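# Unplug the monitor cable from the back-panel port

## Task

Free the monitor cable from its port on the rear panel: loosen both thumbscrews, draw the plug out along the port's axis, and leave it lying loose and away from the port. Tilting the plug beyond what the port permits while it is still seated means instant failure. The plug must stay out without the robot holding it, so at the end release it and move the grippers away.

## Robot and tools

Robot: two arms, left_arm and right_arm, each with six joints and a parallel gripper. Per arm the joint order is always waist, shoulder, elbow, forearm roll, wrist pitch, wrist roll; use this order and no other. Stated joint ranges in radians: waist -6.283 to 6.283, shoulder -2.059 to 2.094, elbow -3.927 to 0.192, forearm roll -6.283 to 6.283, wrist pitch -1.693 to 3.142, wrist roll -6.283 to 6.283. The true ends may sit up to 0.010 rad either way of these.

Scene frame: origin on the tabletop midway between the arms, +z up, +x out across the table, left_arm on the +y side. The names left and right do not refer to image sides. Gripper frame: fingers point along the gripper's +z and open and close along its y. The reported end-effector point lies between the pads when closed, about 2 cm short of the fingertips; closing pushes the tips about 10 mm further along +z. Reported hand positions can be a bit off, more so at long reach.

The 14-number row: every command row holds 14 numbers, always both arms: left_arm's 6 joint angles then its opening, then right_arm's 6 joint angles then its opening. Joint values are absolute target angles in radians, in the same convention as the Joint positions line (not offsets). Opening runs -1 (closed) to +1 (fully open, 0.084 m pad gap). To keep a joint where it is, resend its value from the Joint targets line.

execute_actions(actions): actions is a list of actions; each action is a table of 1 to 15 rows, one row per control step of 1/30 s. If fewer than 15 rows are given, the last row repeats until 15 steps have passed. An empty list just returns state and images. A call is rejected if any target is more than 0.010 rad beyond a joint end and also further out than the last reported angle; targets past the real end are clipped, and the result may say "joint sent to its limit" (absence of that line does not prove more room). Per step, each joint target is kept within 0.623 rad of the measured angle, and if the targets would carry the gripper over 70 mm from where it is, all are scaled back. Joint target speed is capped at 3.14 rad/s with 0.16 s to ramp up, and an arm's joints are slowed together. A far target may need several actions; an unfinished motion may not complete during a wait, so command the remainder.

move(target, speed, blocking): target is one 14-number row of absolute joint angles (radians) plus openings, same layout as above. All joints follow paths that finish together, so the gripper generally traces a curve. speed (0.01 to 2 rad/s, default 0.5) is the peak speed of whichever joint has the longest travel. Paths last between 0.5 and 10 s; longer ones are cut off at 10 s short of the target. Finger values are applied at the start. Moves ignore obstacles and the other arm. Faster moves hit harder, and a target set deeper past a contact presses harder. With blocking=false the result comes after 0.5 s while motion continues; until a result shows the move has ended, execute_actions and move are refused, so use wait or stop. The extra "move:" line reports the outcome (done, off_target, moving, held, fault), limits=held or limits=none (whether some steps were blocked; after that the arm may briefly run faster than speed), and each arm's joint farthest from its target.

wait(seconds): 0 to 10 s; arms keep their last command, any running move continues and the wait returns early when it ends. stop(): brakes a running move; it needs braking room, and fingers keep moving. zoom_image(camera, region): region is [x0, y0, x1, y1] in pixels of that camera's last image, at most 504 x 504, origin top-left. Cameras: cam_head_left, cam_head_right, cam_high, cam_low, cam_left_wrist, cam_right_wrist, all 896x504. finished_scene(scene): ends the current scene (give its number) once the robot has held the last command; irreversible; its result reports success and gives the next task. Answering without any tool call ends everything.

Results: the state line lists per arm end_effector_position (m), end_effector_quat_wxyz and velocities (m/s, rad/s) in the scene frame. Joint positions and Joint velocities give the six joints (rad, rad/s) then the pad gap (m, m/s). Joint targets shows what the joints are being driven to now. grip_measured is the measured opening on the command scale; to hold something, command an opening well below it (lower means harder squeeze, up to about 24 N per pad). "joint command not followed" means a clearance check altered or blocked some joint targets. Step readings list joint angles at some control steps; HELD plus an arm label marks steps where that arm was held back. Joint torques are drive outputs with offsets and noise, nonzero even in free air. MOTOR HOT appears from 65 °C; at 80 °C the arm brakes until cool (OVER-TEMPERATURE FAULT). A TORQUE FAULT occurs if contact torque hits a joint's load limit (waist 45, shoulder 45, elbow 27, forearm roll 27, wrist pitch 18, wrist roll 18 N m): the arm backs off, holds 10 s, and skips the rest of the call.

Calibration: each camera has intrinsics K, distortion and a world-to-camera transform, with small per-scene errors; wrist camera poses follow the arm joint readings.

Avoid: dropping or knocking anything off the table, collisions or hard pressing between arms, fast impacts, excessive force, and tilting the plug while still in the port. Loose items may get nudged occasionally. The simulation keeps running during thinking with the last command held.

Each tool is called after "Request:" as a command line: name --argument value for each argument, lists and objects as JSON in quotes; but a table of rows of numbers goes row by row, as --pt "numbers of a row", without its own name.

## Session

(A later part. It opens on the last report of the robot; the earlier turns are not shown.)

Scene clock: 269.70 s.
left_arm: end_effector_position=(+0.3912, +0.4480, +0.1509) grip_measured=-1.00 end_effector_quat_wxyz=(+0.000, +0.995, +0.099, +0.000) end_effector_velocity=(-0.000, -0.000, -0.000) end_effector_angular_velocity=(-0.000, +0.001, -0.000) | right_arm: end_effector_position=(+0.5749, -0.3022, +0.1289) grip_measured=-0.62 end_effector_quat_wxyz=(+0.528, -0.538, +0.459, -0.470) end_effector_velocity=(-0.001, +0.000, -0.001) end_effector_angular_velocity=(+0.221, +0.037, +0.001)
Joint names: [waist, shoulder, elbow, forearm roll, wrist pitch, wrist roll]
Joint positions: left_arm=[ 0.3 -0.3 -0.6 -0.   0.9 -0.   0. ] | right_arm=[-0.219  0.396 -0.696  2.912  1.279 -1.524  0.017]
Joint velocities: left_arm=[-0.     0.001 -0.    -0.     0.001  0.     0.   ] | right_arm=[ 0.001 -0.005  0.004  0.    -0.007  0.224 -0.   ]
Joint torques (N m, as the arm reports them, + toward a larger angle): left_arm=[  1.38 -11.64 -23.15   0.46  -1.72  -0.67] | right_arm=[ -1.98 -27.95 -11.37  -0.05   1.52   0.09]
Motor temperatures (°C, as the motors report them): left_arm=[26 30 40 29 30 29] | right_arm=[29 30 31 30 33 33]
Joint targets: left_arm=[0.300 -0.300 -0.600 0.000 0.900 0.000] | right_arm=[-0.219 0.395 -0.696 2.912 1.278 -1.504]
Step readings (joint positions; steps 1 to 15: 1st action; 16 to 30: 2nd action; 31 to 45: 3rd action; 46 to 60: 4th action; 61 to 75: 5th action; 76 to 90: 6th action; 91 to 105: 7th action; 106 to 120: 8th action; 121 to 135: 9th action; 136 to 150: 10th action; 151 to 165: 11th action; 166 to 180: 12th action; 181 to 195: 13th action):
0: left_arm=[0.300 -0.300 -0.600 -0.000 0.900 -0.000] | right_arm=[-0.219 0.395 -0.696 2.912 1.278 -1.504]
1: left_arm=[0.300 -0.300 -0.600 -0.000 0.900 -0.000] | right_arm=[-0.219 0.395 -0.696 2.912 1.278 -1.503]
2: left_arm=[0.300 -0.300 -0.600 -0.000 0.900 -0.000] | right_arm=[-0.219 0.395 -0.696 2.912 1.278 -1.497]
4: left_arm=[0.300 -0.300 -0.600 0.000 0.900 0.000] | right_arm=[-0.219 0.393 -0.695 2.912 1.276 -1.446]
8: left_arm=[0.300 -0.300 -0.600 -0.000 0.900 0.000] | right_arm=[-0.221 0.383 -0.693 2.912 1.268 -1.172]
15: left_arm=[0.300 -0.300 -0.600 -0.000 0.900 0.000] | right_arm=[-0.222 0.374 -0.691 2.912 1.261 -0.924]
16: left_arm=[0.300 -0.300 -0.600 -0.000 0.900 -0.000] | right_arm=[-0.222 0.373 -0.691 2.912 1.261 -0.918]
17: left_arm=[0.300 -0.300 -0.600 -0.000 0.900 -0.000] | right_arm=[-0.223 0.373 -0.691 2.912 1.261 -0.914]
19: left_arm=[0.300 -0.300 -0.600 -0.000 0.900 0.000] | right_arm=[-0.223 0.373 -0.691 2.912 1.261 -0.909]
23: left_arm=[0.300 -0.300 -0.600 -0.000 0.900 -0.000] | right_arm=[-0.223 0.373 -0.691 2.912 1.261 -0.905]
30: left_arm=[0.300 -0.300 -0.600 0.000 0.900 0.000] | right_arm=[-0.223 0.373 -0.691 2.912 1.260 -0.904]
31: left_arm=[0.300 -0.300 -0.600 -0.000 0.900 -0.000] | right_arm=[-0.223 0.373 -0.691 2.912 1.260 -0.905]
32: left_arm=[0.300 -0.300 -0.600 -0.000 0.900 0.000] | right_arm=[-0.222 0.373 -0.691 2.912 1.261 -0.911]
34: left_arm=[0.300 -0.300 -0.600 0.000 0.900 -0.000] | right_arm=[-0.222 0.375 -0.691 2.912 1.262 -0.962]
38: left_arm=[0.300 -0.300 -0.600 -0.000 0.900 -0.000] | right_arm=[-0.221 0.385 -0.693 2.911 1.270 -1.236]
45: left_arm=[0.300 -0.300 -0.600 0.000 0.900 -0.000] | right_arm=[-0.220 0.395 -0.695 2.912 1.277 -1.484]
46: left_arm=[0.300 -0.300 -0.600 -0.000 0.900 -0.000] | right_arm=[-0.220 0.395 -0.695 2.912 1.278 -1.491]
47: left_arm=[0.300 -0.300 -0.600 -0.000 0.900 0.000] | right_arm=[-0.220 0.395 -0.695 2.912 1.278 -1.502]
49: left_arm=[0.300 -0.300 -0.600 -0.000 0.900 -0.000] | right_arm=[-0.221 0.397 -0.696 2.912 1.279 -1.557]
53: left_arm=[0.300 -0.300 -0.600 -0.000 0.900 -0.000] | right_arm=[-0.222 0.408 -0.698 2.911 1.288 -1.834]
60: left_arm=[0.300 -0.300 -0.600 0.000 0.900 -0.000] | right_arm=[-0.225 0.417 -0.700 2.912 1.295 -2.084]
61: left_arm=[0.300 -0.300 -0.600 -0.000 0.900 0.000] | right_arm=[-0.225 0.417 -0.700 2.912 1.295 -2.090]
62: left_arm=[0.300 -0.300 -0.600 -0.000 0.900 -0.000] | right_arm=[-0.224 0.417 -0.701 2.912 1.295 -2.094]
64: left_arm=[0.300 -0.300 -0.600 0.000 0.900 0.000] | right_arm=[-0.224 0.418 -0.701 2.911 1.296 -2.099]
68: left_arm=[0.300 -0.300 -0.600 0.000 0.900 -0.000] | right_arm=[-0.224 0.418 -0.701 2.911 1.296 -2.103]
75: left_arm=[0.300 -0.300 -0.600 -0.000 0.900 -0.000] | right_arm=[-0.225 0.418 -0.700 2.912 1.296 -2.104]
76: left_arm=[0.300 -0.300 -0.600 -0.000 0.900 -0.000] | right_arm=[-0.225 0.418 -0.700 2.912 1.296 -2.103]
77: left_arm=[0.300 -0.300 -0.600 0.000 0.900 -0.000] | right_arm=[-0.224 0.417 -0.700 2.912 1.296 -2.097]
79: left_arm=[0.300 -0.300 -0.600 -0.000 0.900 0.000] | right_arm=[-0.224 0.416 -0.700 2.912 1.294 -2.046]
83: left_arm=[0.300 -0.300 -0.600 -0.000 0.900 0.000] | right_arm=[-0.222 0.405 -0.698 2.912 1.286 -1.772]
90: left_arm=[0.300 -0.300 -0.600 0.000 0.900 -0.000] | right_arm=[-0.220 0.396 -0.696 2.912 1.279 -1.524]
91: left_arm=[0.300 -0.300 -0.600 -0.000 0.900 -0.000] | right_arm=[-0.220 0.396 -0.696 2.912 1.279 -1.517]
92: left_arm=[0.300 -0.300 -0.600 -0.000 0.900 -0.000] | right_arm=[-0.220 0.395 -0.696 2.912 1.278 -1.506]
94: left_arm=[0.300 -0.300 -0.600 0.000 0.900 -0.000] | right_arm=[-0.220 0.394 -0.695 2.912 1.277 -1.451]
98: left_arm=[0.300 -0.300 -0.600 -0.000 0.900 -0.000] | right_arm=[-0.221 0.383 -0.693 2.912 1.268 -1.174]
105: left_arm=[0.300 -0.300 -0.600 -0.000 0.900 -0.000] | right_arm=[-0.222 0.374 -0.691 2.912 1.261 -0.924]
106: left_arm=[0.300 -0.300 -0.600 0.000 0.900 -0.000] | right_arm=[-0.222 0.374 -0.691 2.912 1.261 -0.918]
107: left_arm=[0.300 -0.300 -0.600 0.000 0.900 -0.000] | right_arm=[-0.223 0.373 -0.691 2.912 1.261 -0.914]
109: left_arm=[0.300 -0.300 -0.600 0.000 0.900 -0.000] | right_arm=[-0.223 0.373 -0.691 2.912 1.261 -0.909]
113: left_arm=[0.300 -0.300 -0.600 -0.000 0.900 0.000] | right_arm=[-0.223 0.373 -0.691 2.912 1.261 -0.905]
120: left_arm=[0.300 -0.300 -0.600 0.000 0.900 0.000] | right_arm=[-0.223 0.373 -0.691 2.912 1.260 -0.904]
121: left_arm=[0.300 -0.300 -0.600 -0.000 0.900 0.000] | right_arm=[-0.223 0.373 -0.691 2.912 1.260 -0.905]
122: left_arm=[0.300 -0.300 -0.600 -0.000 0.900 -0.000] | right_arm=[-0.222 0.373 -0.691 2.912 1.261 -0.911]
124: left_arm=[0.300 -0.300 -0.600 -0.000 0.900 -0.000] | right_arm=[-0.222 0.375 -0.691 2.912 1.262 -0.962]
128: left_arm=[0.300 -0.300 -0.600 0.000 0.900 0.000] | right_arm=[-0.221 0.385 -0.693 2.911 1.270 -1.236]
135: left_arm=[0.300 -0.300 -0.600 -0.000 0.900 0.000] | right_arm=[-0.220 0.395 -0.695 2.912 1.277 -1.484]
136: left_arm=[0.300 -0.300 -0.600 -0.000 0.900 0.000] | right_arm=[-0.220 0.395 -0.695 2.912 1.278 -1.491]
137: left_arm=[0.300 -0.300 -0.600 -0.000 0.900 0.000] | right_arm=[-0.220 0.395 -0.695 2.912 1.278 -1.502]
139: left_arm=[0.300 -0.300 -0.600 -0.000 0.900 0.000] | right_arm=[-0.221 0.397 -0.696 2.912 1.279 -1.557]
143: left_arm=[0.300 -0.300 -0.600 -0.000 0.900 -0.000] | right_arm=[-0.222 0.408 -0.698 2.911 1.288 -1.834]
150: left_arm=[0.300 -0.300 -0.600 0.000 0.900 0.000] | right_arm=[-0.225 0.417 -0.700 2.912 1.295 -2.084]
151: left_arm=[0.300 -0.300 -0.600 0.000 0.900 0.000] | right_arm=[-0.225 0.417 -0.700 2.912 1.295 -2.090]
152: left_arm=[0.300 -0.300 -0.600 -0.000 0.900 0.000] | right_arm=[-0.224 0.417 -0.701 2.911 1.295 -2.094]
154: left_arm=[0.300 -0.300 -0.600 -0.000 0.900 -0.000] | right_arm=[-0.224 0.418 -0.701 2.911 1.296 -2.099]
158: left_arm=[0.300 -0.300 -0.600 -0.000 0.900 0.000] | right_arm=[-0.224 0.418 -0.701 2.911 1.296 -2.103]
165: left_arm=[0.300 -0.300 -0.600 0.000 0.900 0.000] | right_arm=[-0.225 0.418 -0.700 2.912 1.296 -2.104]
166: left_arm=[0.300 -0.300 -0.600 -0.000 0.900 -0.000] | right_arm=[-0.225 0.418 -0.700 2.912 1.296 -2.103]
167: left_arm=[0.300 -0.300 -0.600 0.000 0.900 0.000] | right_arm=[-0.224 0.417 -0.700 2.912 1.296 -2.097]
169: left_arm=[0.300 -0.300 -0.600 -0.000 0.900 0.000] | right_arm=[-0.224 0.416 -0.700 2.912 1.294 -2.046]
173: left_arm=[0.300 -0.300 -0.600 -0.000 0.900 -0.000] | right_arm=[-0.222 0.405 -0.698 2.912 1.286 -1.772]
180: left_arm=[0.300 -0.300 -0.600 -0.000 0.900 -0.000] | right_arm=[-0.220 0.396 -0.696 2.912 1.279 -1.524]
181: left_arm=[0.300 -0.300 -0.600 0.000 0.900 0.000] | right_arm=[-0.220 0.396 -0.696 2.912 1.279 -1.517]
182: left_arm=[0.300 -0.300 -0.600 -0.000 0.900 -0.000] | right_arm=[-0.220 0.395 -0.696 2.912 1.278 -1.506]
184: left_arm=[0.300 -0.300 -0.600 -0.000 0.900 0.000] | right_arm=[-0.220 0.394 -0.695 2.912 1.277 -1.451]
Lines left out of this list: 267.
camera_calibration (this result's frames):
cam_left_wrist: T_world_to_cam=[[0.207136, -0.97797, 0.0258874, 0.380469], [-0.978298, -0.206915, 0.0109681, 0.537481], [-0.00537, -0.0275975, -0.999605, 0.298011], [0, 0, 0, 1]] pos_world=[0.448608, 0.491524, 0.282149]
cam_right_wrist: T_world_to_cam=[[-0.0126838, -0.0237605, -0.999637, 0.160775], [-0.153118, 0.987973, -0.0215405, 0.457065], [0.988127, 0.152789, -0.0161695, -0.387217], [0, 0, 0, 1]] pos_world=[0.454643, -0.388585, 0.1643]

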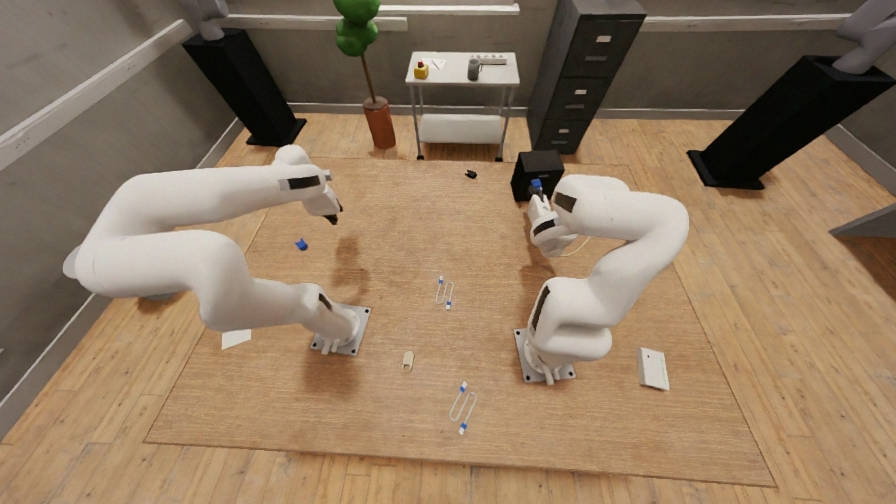

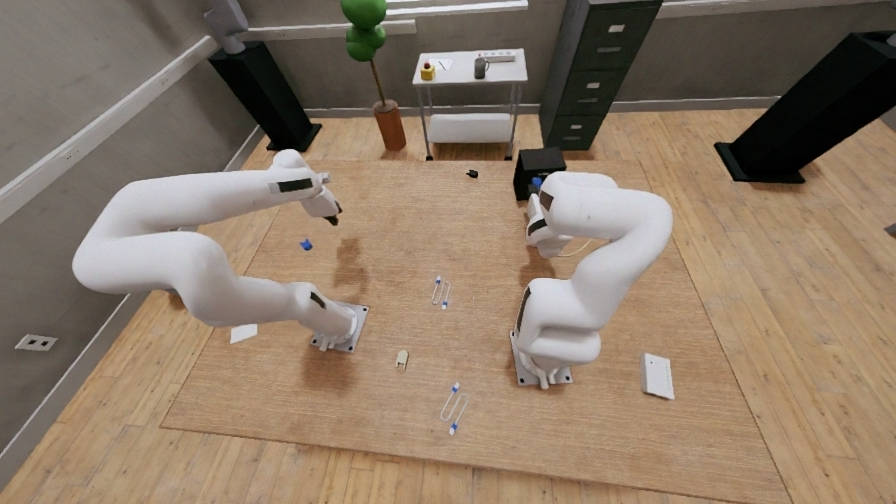

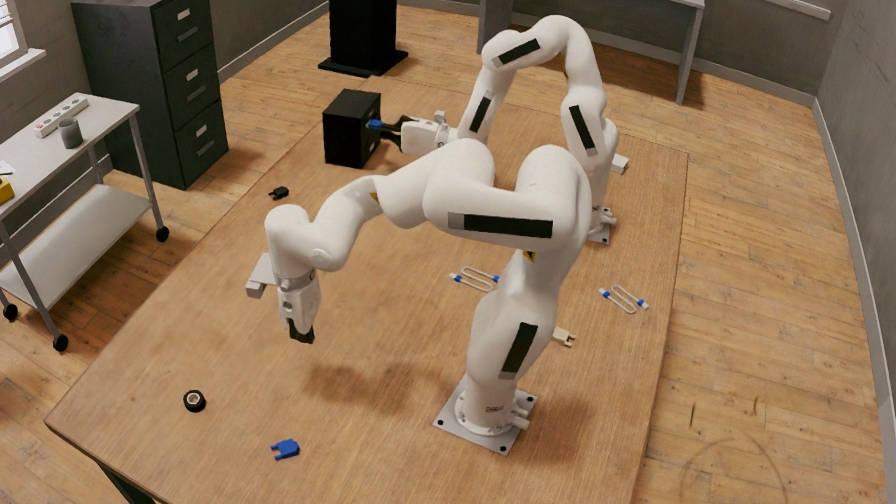

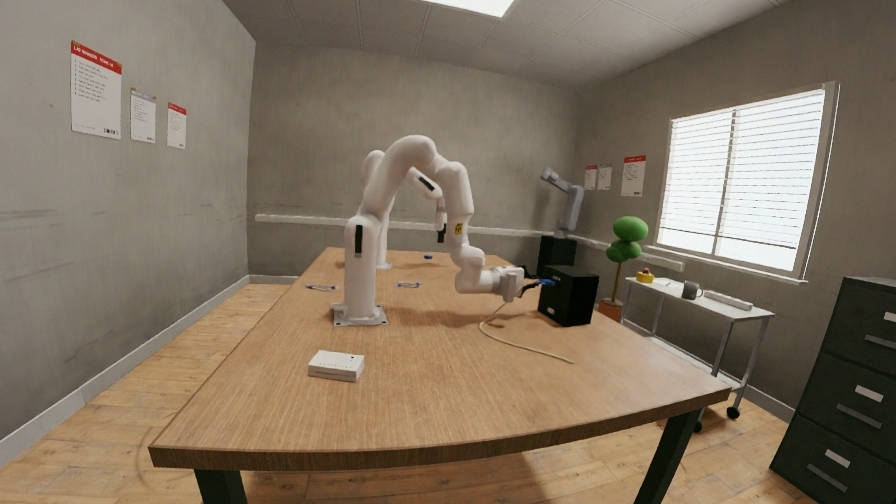

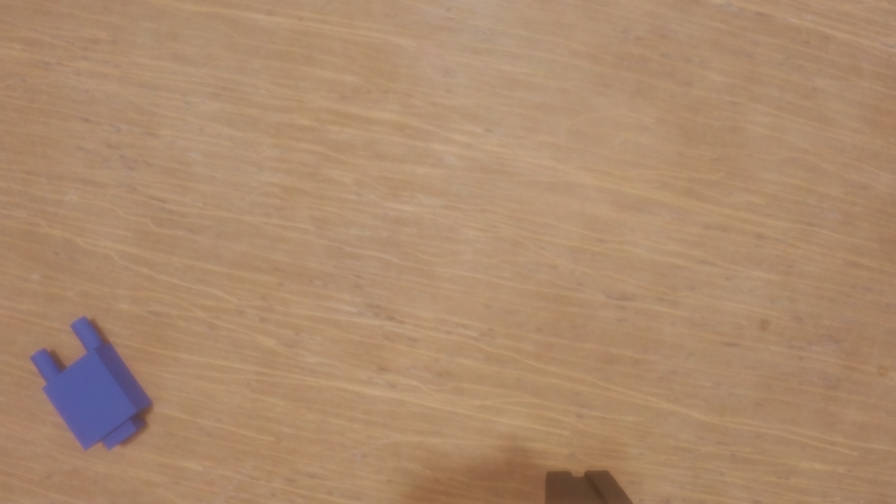

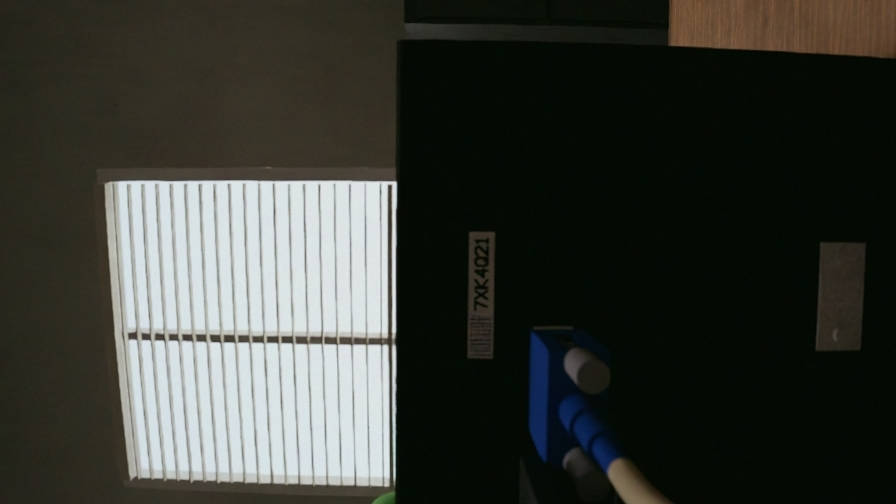

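Request:
execute_actions --actions '[[[0.3,-0.3,-0.6,0,0.9,0,-1,-0.2224,0.373,-0.6911,2.9116,1.2604,-0.904,-0.7]],[[0.3,-0.3,-0.6,0,0.9,0,-1,-0.2224,0.373,-0.6911,2.9116,1.2604,-0.904,-1]],[[0.3,-0.3,-0.6,0,0.9,0,-1,-0.22,0.3953,-0.6957,2.9116,1.2781,-1.504,-1]],[[0.3,-0.3,-0.6,0,0.9,0,-1,-0.2246,0.4176,-0.7003,2.9116,1.2958,-2.104,-1]],[[0.3,-0.3,-0.6,0,0.9,0,-1,-0.2246,0.4176,-0.7003,2.9116,1.2958,-2.104,-0.7]],[[0.3,-0.3,-0.6,0,0.9,0,-1,-0.22,0.3953,-0.6957,2.9116,1.2781,-1.504,-0.7]], [[0.3,-0.3,-0.6,0,0.9,0,-1,-0.2224,0.373,-0.6911,2.9116,1.2604,-0.904,-0.7]],[[0.3,-0.3,-0.6,0,0.9,0,-1,-0.2224,0.373,-0.6911,2.9116,1.2604,-0.904,-1]],[[0.3,-0.3,-0.6,0,0.9,0,-1,-0.22,0.3953,-0.6957,2.9116,1.2781,-1.504,-1]],[[0.3,-0.3,-0.6,0,0.9,0,-1,-0.2246,0.4176,-0.7003,2.9116,1.2958,-2.104,-1]],[[0.3,-0.3,-0.6,0,0.9,0,-1,-0.2246,0.4176,-0.7003,2.9116,1.2958,-2.104,-0.7]],[[0.3,-0.3,-0.6,0,0.9,0,-1,-0.22,0.3953,-0.6957,2.9116,1.2781,-1.504,-0.7]], [[0.3,-0.3,-0.6,0,0.9,0,-1,-0.2224,0.373,-0.6911,2.9116,1.2604,-0.904,-0.7]],[[0.3,-0.3,-0.6,0,0.9,0,-1,-0.2224,0.373,-0.6911,2.9116,1.2604,-0.904,-1]],[[0.3,-0.3,-0.6,0,0.9,0,-1,-0.22,0.3953,-0.6957,2.9116,1.2781,-1.504,-1]],[[0.3,-0.3,-0.6,0,0.9,0,-1,-0.2246,0.4176,-0.7003,2.9116,1.2958,-2.104,-1]],[[0.3,-0.3,-0.6,0,0.9,0,-1,-0.2246,0.4176,-0.7003,2.9116,1.2958,-2.104,-0.7]],[[0.3,-0.3,-0.6,0,0.9,0,-1,-0.22,0.3953,-0.6957,2.9116,1.2781,-1.504,-0.7]], [[0.3,-0.3,-0.6,0,0.9,0,-1,-0.2224,0.373,-0.6911,2.9116,1.2604,-0.904,-0.7]],[[0.3,-0.3,-0.6,0,0.9,0,-1,-0.2224,0.373,-0.6911,2.9116,1.2604,-0.904,-1]],[[0.3,-0.3,-0.6,0,0.9,0,-1,-0.22,0.3953,-0.6957,2.9116,1.2781,-1.504,-1]],[[0.3,-0.3,-0.6,0,0.9,0,-1,-0.2246,0.4176,-0.7003,2.9116,1.2958,-2.104,-1]],[[0.3,-0.3,-0.6,0,0.9,0,-1,-0.2246,0.4176,-0.7003,2.9116,1.2958,-2.104,-0.7]],[[0.3,-0.3,-0.6,0,0.9,0,-1,-0.219,0.3953,-0.6957,2.9116,1.2781,-1.504,-0.6]],[[0.3,-0.3,-0.6,0,0.9,0,-1,-0.219,0.3953,-0.6957,2.9116,1.2781,-1.504,-0.6]]]'

Request:
zoom_image --camera "cam_right_wrist" --region '[400,250,760,504]'

Scene clock: 330.87 s.
left_arm: end_effector_position=(+0.3912, +0.4480, +0.1509) grip_measured=-1.00 end_effector_quat_wxyz=(+0.000, +0.995, +0.099, +0.000) end_effector_velocity=(+0.000, -0.000, +0.000) end_effector_angular_velocity=(+0.001, -0.001, -0.001) | right_arm: end_effector_position=(+0.5749, -0.3021, +0.1289) grip_measured=-0.62 end_effector_quat_wxyz=(+0.533, -0.533, +0.464, -0.465) end_effector_velocity=(-0.000, +0.001, -0.001) end_effector_angular_velocity=(+0.000, +0.002, +0.001)
Joint names: [waist, shoulder, elbow, forearm roll, wrist pitch, wrist roll]
Joint positions: left_arm=[ 0.3 -0.3 -0.6  0.   0.9  0.   0. ] | right_arm=[-0.219  0.395 -0.696  2.912  1.278 -1.504  0.017]
Joint velocities: left_arm=[-0.001 -0.001 -0.     0.001  0.    -0.     0.   ] | right_arm=[ 0.001  0.     0.    -0.001 -0.001  0.    -0.   ]
Joint torques (N m, as the arm reports them, + toward a larger angle): left_arm=[  0.61 -11.38 -23.28  -0.14  -1.59  -0.76] | right_arm=[ -2.1  -28.23 -11.52  -0.43   1.63   0.29]
Motor temperatures (°C, as the motors report them): left_arm=[26 30 40 29 30 29] | right_arm=[29 30 31 30 33 33]
Joint targets: left_arm=[0.300 -0.300 -0.600 0.000 0.900 0.000] | right_arm=[-0.219 0.395 -0.696 2.912 1.278 -1.504]
Step readings (joint positions; steps 1 to 15: 1st action; 16 to 30: 2nd action; 31 to 45: 3rd action; 46 to 60: 4th action; 61 to 75: 5th action; 76 to 90: 6th action; 91 to 105: 7th action; 106 to 120: 8th action; 121 to 135: 9th action; 136 to 150: 10th action; 151 to 165: 11th action; 166 to 180: 12th action; 181 to 195: 13th action):
0: left_arm=[0.300 -0.300 -0.600 -0.000 0.900 -0.000] | right_arm=[-0.219 0.395 -0.696 2.912 1.278 -1.504]
1: left_arm=[0.300 -0.300 -0.600 -0.000 0.900 -0.000] | right_arm=[-0.219 0.395 -0.696 2.912 1.278 -1.503]
2: left_arm=[0.300 -0.300 -0.600 -0.000 0.900 -0.000] | right_arm=[-0.219 0.395 -0.696 2.912 1.278 -1.497]
4: left_arm=[0.300 -0.300 -0.600 0.000 0.900 0.000] | right_arm=[-0.219 0.393 -0.695 2.912 1.276 -1.446]
8: left_arm=[0.300 -0.300 -0.600 0.000 0.900 -0.000] | right_arm=[-0.221 0.383 -0.693 2.912 1.268 -1.172]
15: left_arm=[0.300 -0.300 -0.600 -0.000 0.900 -0.000] | right_arm=[-0.222 0.374 -0.691 2.912 1.261 -0.924]
16: left_arm=[0.300 -0.300 -0.600 -0.000 0.900 0.000] | right_arm=[-0.222 0.373 -0.691 2.912 1.261 -0.918]
17: left_arm=[0.300 -0.300 -0.600 0.000 0.900 0.000] | right_arm=[-0.223 0.373 -0.691 2.912 1.261 -0.914]
19: left_arm=[0.300 -0.300 -0.600 -0.000 0.900 -0.000] | right_arm=[-0.223 0.373 -0.691 2.912 1.261 -0.909]
23: left_arm=[0.300 -0.300 -0.600 0.000 0.900 -0.000] | right_arm=[-0.223 0.373 -0.691 2.912 1.261 -0.905]
30: left_arm=[0.300 -0.300 -0.600 0.000 0.900 0.000] | right_arm=[-0.223 0.373 -0.691 2.912 1.261 -0.904]
31: left_arm=[0.300 -0.300 -0.600 -0.000 0.900 0.000] | right_arm=[-0.223 0.373 -0.691 2.912 1.261 -0.905]
32: left_arm=[0.300 -0.300 -0.600 -0.000 0.900 0.000] | right_arm=[-0.222 0.373 -0.691 2.912 1.261 -0.911]
34: left_arm=[0.300 -0.300 -0.600 -0.000 0.900 -0.000] | right_arm=[-0.222 0.375 -0.692 2.912 1.262 -0.962]
38: left_arm=[0.300 -0.300 -0.600 -0.000 0.900 -0.000] | right_arm=[-0.221 0.385 -0.694 2.911 1.270 -1.236]
45: left_arm=[0.300 -0.300 -0.600 -0.000 0.900 -0.000] | right_arm=[-0.220 0.395 -0.695 2.912 1.277 -1.484]
46: left_arm=[0.300 -0.300 -0.600 -0.000 0.900 -0.000] | right_arm=[-0.220 0.395 -0.696 2.912 1.278 -1.491]
47: left_arm=[0.300 -0.300 -0.600 -0.000 0.900 0.000] | right_arm=[-0.220 0.395 -0.696 2.912 1.278 -1.502]
49: left_arm=[0.300 -0.300 -0.600 -0.000 0.900 -0.000] | right_arm=[-0.220 0.397 -0.696 2.912 1.279 -1.557]
53: left_arm=[0.300 -0.300 -0.600 0.000 0.900 -0.000] | right_arm=[-0.222 0.408 -0.698 2.911 1.288 -1.834]
60: left_arm=[0.300 -0.300 -0.600 0.000 0.900 -0.000] | right_arm=[-0.225 0.417 -0.700 2.912 1.295 -2.084]
61: left_arm=[0.300 -0.300 -0.600 -0.000 0.900 -0.000] | right_arm=[-0.225 0.417 -0.700 2.912 1.295 -2.090]
62: left_arm=[0.300 -0.300 -0.600 -0.000 0.900 0.000] | right_arm=[-0.224 0.417 -0.700 2.911 1.295 -2.094]
64: left_arm=[0.300 -0.300 -0.600 -0.000 0.900 0.000] | right_arm=[-0.224 0.418 -0.700 2.911 1.295 -2.099]
68: left_arm=[0.300 -0.300 -0.600 0.000 0.900 0.000] | right_arm=[-0.224 0.418 -0.700 2.911 1.296 -2.103]
75: left_arm=[0.300 -0.300 -0.600 0.000 0.900 0.000] | right_arm=[-0.225 0.418 -0.700 2.912 1.296 -2.104]
76: left_arm=[0.300 -0.300 -0.600 -0.000 0.900 0.000] | right_arm=[-0.225 0.418 -0.700 2.912 1.296 -2.103]
77: left_arm=[0.300 -0.300 -0.600 0.000 0.900 -0.000] | right_arm=[-0.225 0.417 -0.700 2.912 1.296 -2.097]
79: left_arm=[0.300 -0.300 -0.600 -0.000 0.900 -0.000] | right_arm=[-0.224 0.416 -0.700 2.912 1.294 -2.046]
83: left_arm=[0.300 -0.300 -0.600 -0.000 0.900 0.000] | right_arm=[-0.222 0.405 -0.698 2.912 1.286 -1.772]
90: left_arm=[0.300 -0.300 -0.600 0.000 0.900 -0.000] | right_arm=[-0.220 0.396 -0.696 2.912 1.279 -1.524]
91: left_arm=[0.300 -0.300 -0.600 0.000 0.900 0.000] | right_arm=[-0.220 0.396 -0.696 2.912 1.279 -1.517]
92: left_arm=[0.300 -0.300 -0.600 0.000 0.900 0.000] | right_arm=[-0.220 0.395 -0.696 2.912 1.278 -1.506]
94: left_arm=[0.300 -0.300 -0.600 -0.000 0.900 0.000] | right_arm=[-0.220 0.394 -0.695 2.912 1.277 -1.451]
98: left_arm=[0.300 -0.300 -0.600 -0.000 0.900 0.000] | right_arm=[-0.221 0.383 -0.693 2.912 1.268 -1.174]
105: left_arm=[0.300 -0.300 -0.600 -0.000 0.900 -0.000] | right_arm=[-0.222 0.374 -0.691 2.912 1.261 -0.924]
106: left_arm=[0.300 -0.300 -0.600 0.000 0.900 -0.000] | right_arm=[-0.222 0.374 -0.691 2.912 1.261 -0.918]
107: left_arm=[0.300 -0.300 -0.600 0.000 0.900 0.000] | right_arm=[-0.223 0.373 -0.691 2.912 1.261 -0.914]
109: left_arm=[0.300 -0.300 -0.600 0.000 0.900 -0.000] | right_arm=[-0.223 0.373 -0.691 2.912 1.261 -0.909]
113: left_arm=[0.300 -0.300 -0.600 -0.000 0.900 -0.000] | right_arm=[-0.223 0.373 -0.691 2.912 1.261 -0.905]
120: left_arm=[0.300 -0.300 -0.600 0.000 0.900 0.000] | right_arm=[-0.223 0.373 -0.691 2.912 1.261 -0.904]
121: left_arm=[0.300 -0.300 -0.600 0.000 0.900 0.000] | right_arm=[-0.223 0.373 -0.691 2.912 1.261 -0.905]
122: left_arm=[0.300 -0.300 -0.600 -0.000 0.900 0.000] | right_arm=[-0.222 0.373 -0.691 2.912 1.261 -0.911]
124: left_arm=[0.300 -0.300 -0.600 -0.000 0.900 -0.000] | right_arm=[-0.222 0.375 -0.692 2.912 1.262 -0.962]
128: left_arm=[0.300 -0.300 -0.600 0.000 0.900 0.000] | right_arm=[-0.221 0.385 -0.694 2.911 1.270 -1.236]
135: left_arm=[0.300 -0.300 -0.600 -0.000 0.900 0.000] | right_arm=[-0.220 0.395 -0.695 2.912 1.277 -1.484]
136: left_arm=[0.300 -0.300 -0.600 0.000 0.900 0.000] | right_arm=[-0.220 0.395 -0.696 2.912 1.278 -1.491]
137: left_arm=[0.300 -0.300 -0.600 0.000 0.900 -0.000] | right_arm=[-0.220 0.395 -0.696 2.912 1.278 -1.502]
139: left_arm=[0.300 -0.300 -0.600 0.000 0.900 0.000] | right_arm=[-0.220 0.397 -0.696 2.912 1.279 -1.557]
143: left_arm=[0.300 -0.300 -0.600 0.000 0.900 0.000] | right_arm=[-0.222 0.408 -0.698 2.911 1.288 -1.834]
150: left_arm=[0.300 -0.300 -0.600 -0.000 0.900 0.000] | right_arm=[-0.225 0.417 -0.700 2.912 1.295 -2.084]
151: left_arm=[0.300 -0.300 -0.600 0.000 0.900 0.000] | right_arm=[-0.225 0.417 -0.700 2.912 1.295 -2.090]
152: left_arm=[0.300 -0.300 -0.600 0.000 0.900 -0.000] | right_arm=[-0.224 0.417 -0.700 2.911 1.295 -2.094]
154: left_arm=[0.300 -0.300 -0.600 -0.000 0.900 0.000] | right_arm=[-0.224 0.418 -0.700 2.911 1.295 -2.099]
158: left_arm=[0.300 -0.300 -0.600 0.000 0.900 0.000] | right_arm=[-0.224 0.418 -0.700 2.911 1.296 -2.103]
165: left_arm=[0.300 -0.300 -0.600 -0.000 0.900 0.000] | right_arm=[-0.225 0.418 -0.700 2.912 1.296 -2.104]
166: left_arm=[0.300 -0.300 -0.600 0.000 0.900 0.000] | right_arm=[-0.225 0.418 -0.700 2.912 1.296 -2.103]
167: left_arm=[0.300 -0.300 -0.600 0.000 0.900 -0.000] | right_arm=[-0.225 0.417 -0.700 2.912 1.296 -2.097]
169: left_arm=[0.300 -0.300 -0.600 -0.000 0.900 0.000] | right_arm=[-0.224 0.416 -0.700 2.912 1.294 -2.046]
173: left_arm=[0.300 -0.300 -0.600 0.000 0.900 0.000] | right_arm=[-0.222 0.405 -0.698 2.912 1.286 -1.772]
180: left_arm=[0.300 -0.300 -0.600 0.000 0.900 -0.000] | right_arm=[-0.220 0.396 -0.696 2.912 1.279 -1.524]
181: left_arm=[0.300 -0.300 -0.600 -0.000 0.900 0.000] | right_arm=[-0.220 0.396 -0.696 2.912 1.279 -1.517]
182: left_arm=[0.300 -0.300 -0.600 0.000 0.900 0.000] | right_arm=[-0.220 0.395 -0.696 2.912 1.278 -1.506]
184: left_arm=[0.300 -0.300 -0.600 -0.000 0.900 -0.000] | right_arm=[-0.220 0.394 -0.695 2.912 1.277 -1.451]
Lines left out of this list: 62.
camera_calibration (this result's frames):
cam_left_wrist: T_world_to_cam=[[0.207135, -0.97797, 0.0258872, 0.380469], [-0.978298, -0.206915, 0.0109682, 0.537481], [-0.00537013, -0.0275973, -0.999605, 0.298011], [0, 0, 0, 1]] pos_world=[0.448608, 0.491524, 0.282149]
cam_right_wrist: T_world_to_cam=[[-0.0157404, -0.00416318, -0.999867, 0.168539], [-0.15334, 0.988172, -0.00170054, 0.45458], [0.988048, 0.153293, -0.0161926, -0.386968], [0, 0, 0, 1]] pos_world=[0.454701, -0.389183, 0.163024]

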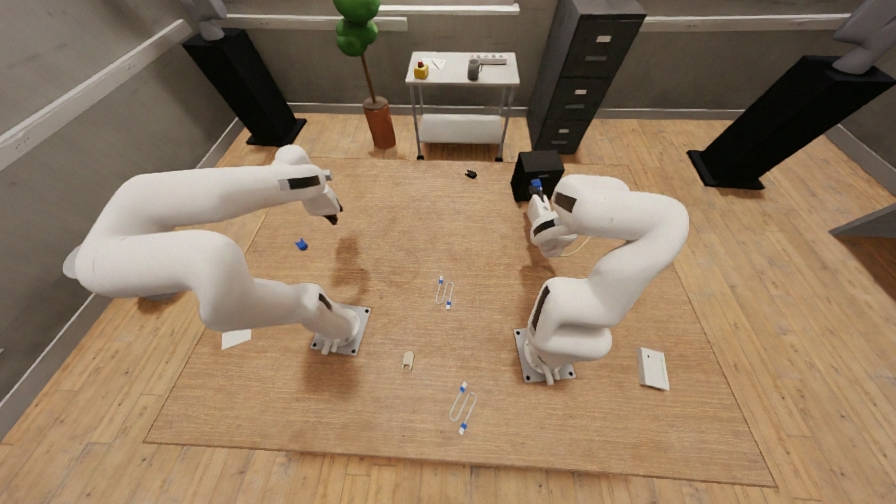

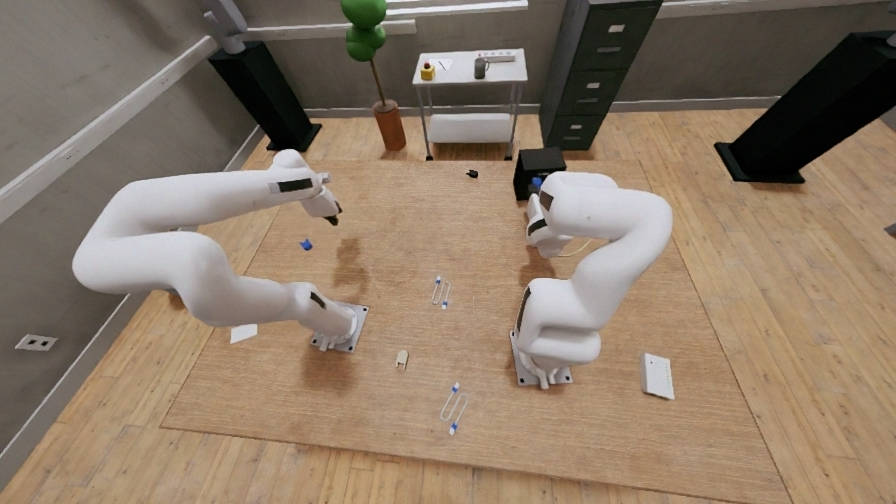

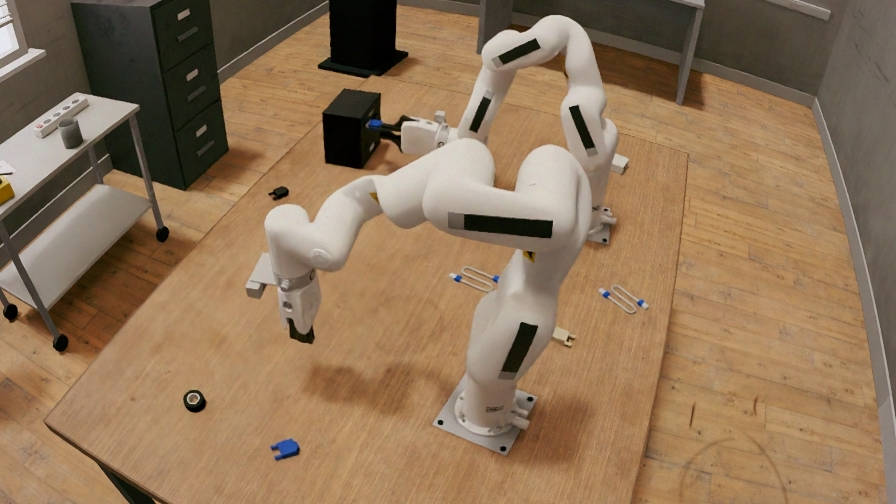

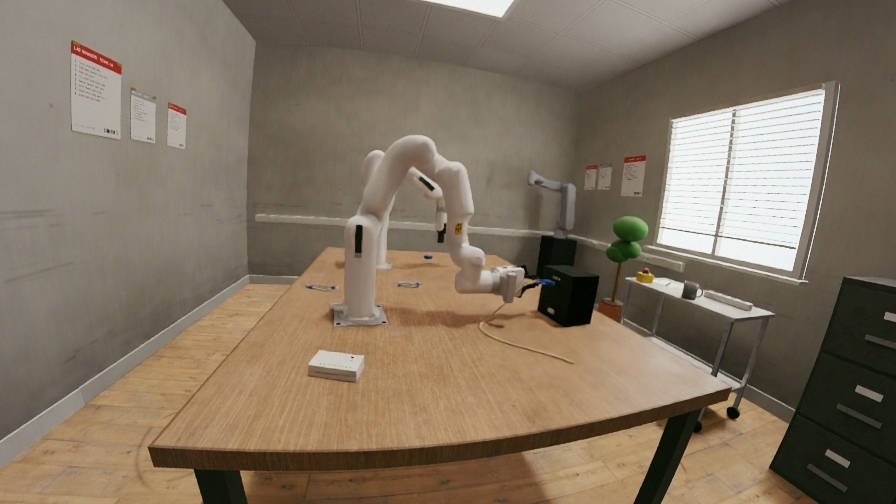

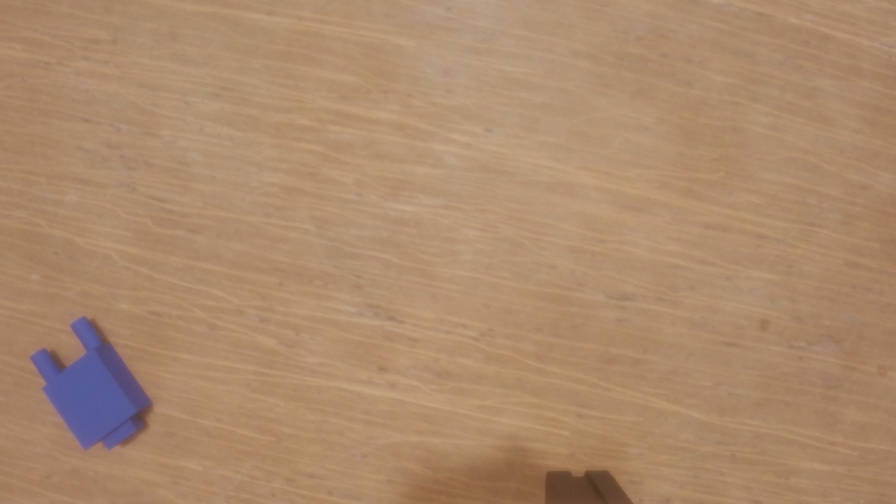

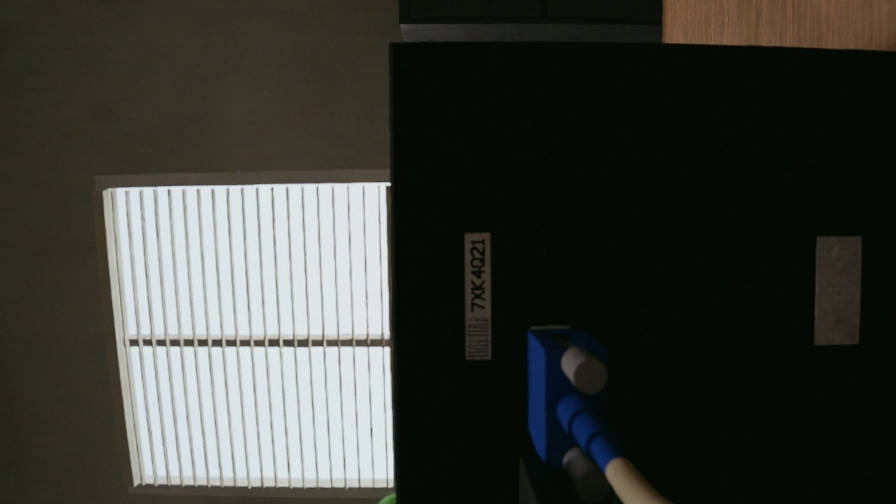

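Region (400, 250, 760, 504) of cam_right_wrist's 896x504 image, scaled by 1.400, with more detail than that image has; it fills the top 356 rows of this view, and the rest is white.

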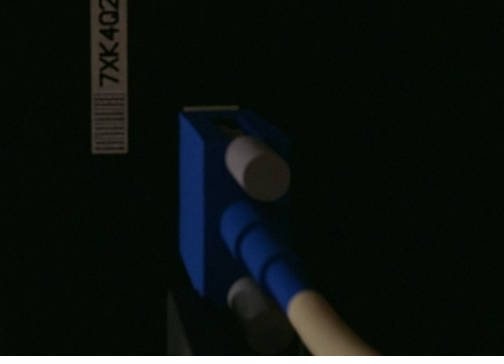

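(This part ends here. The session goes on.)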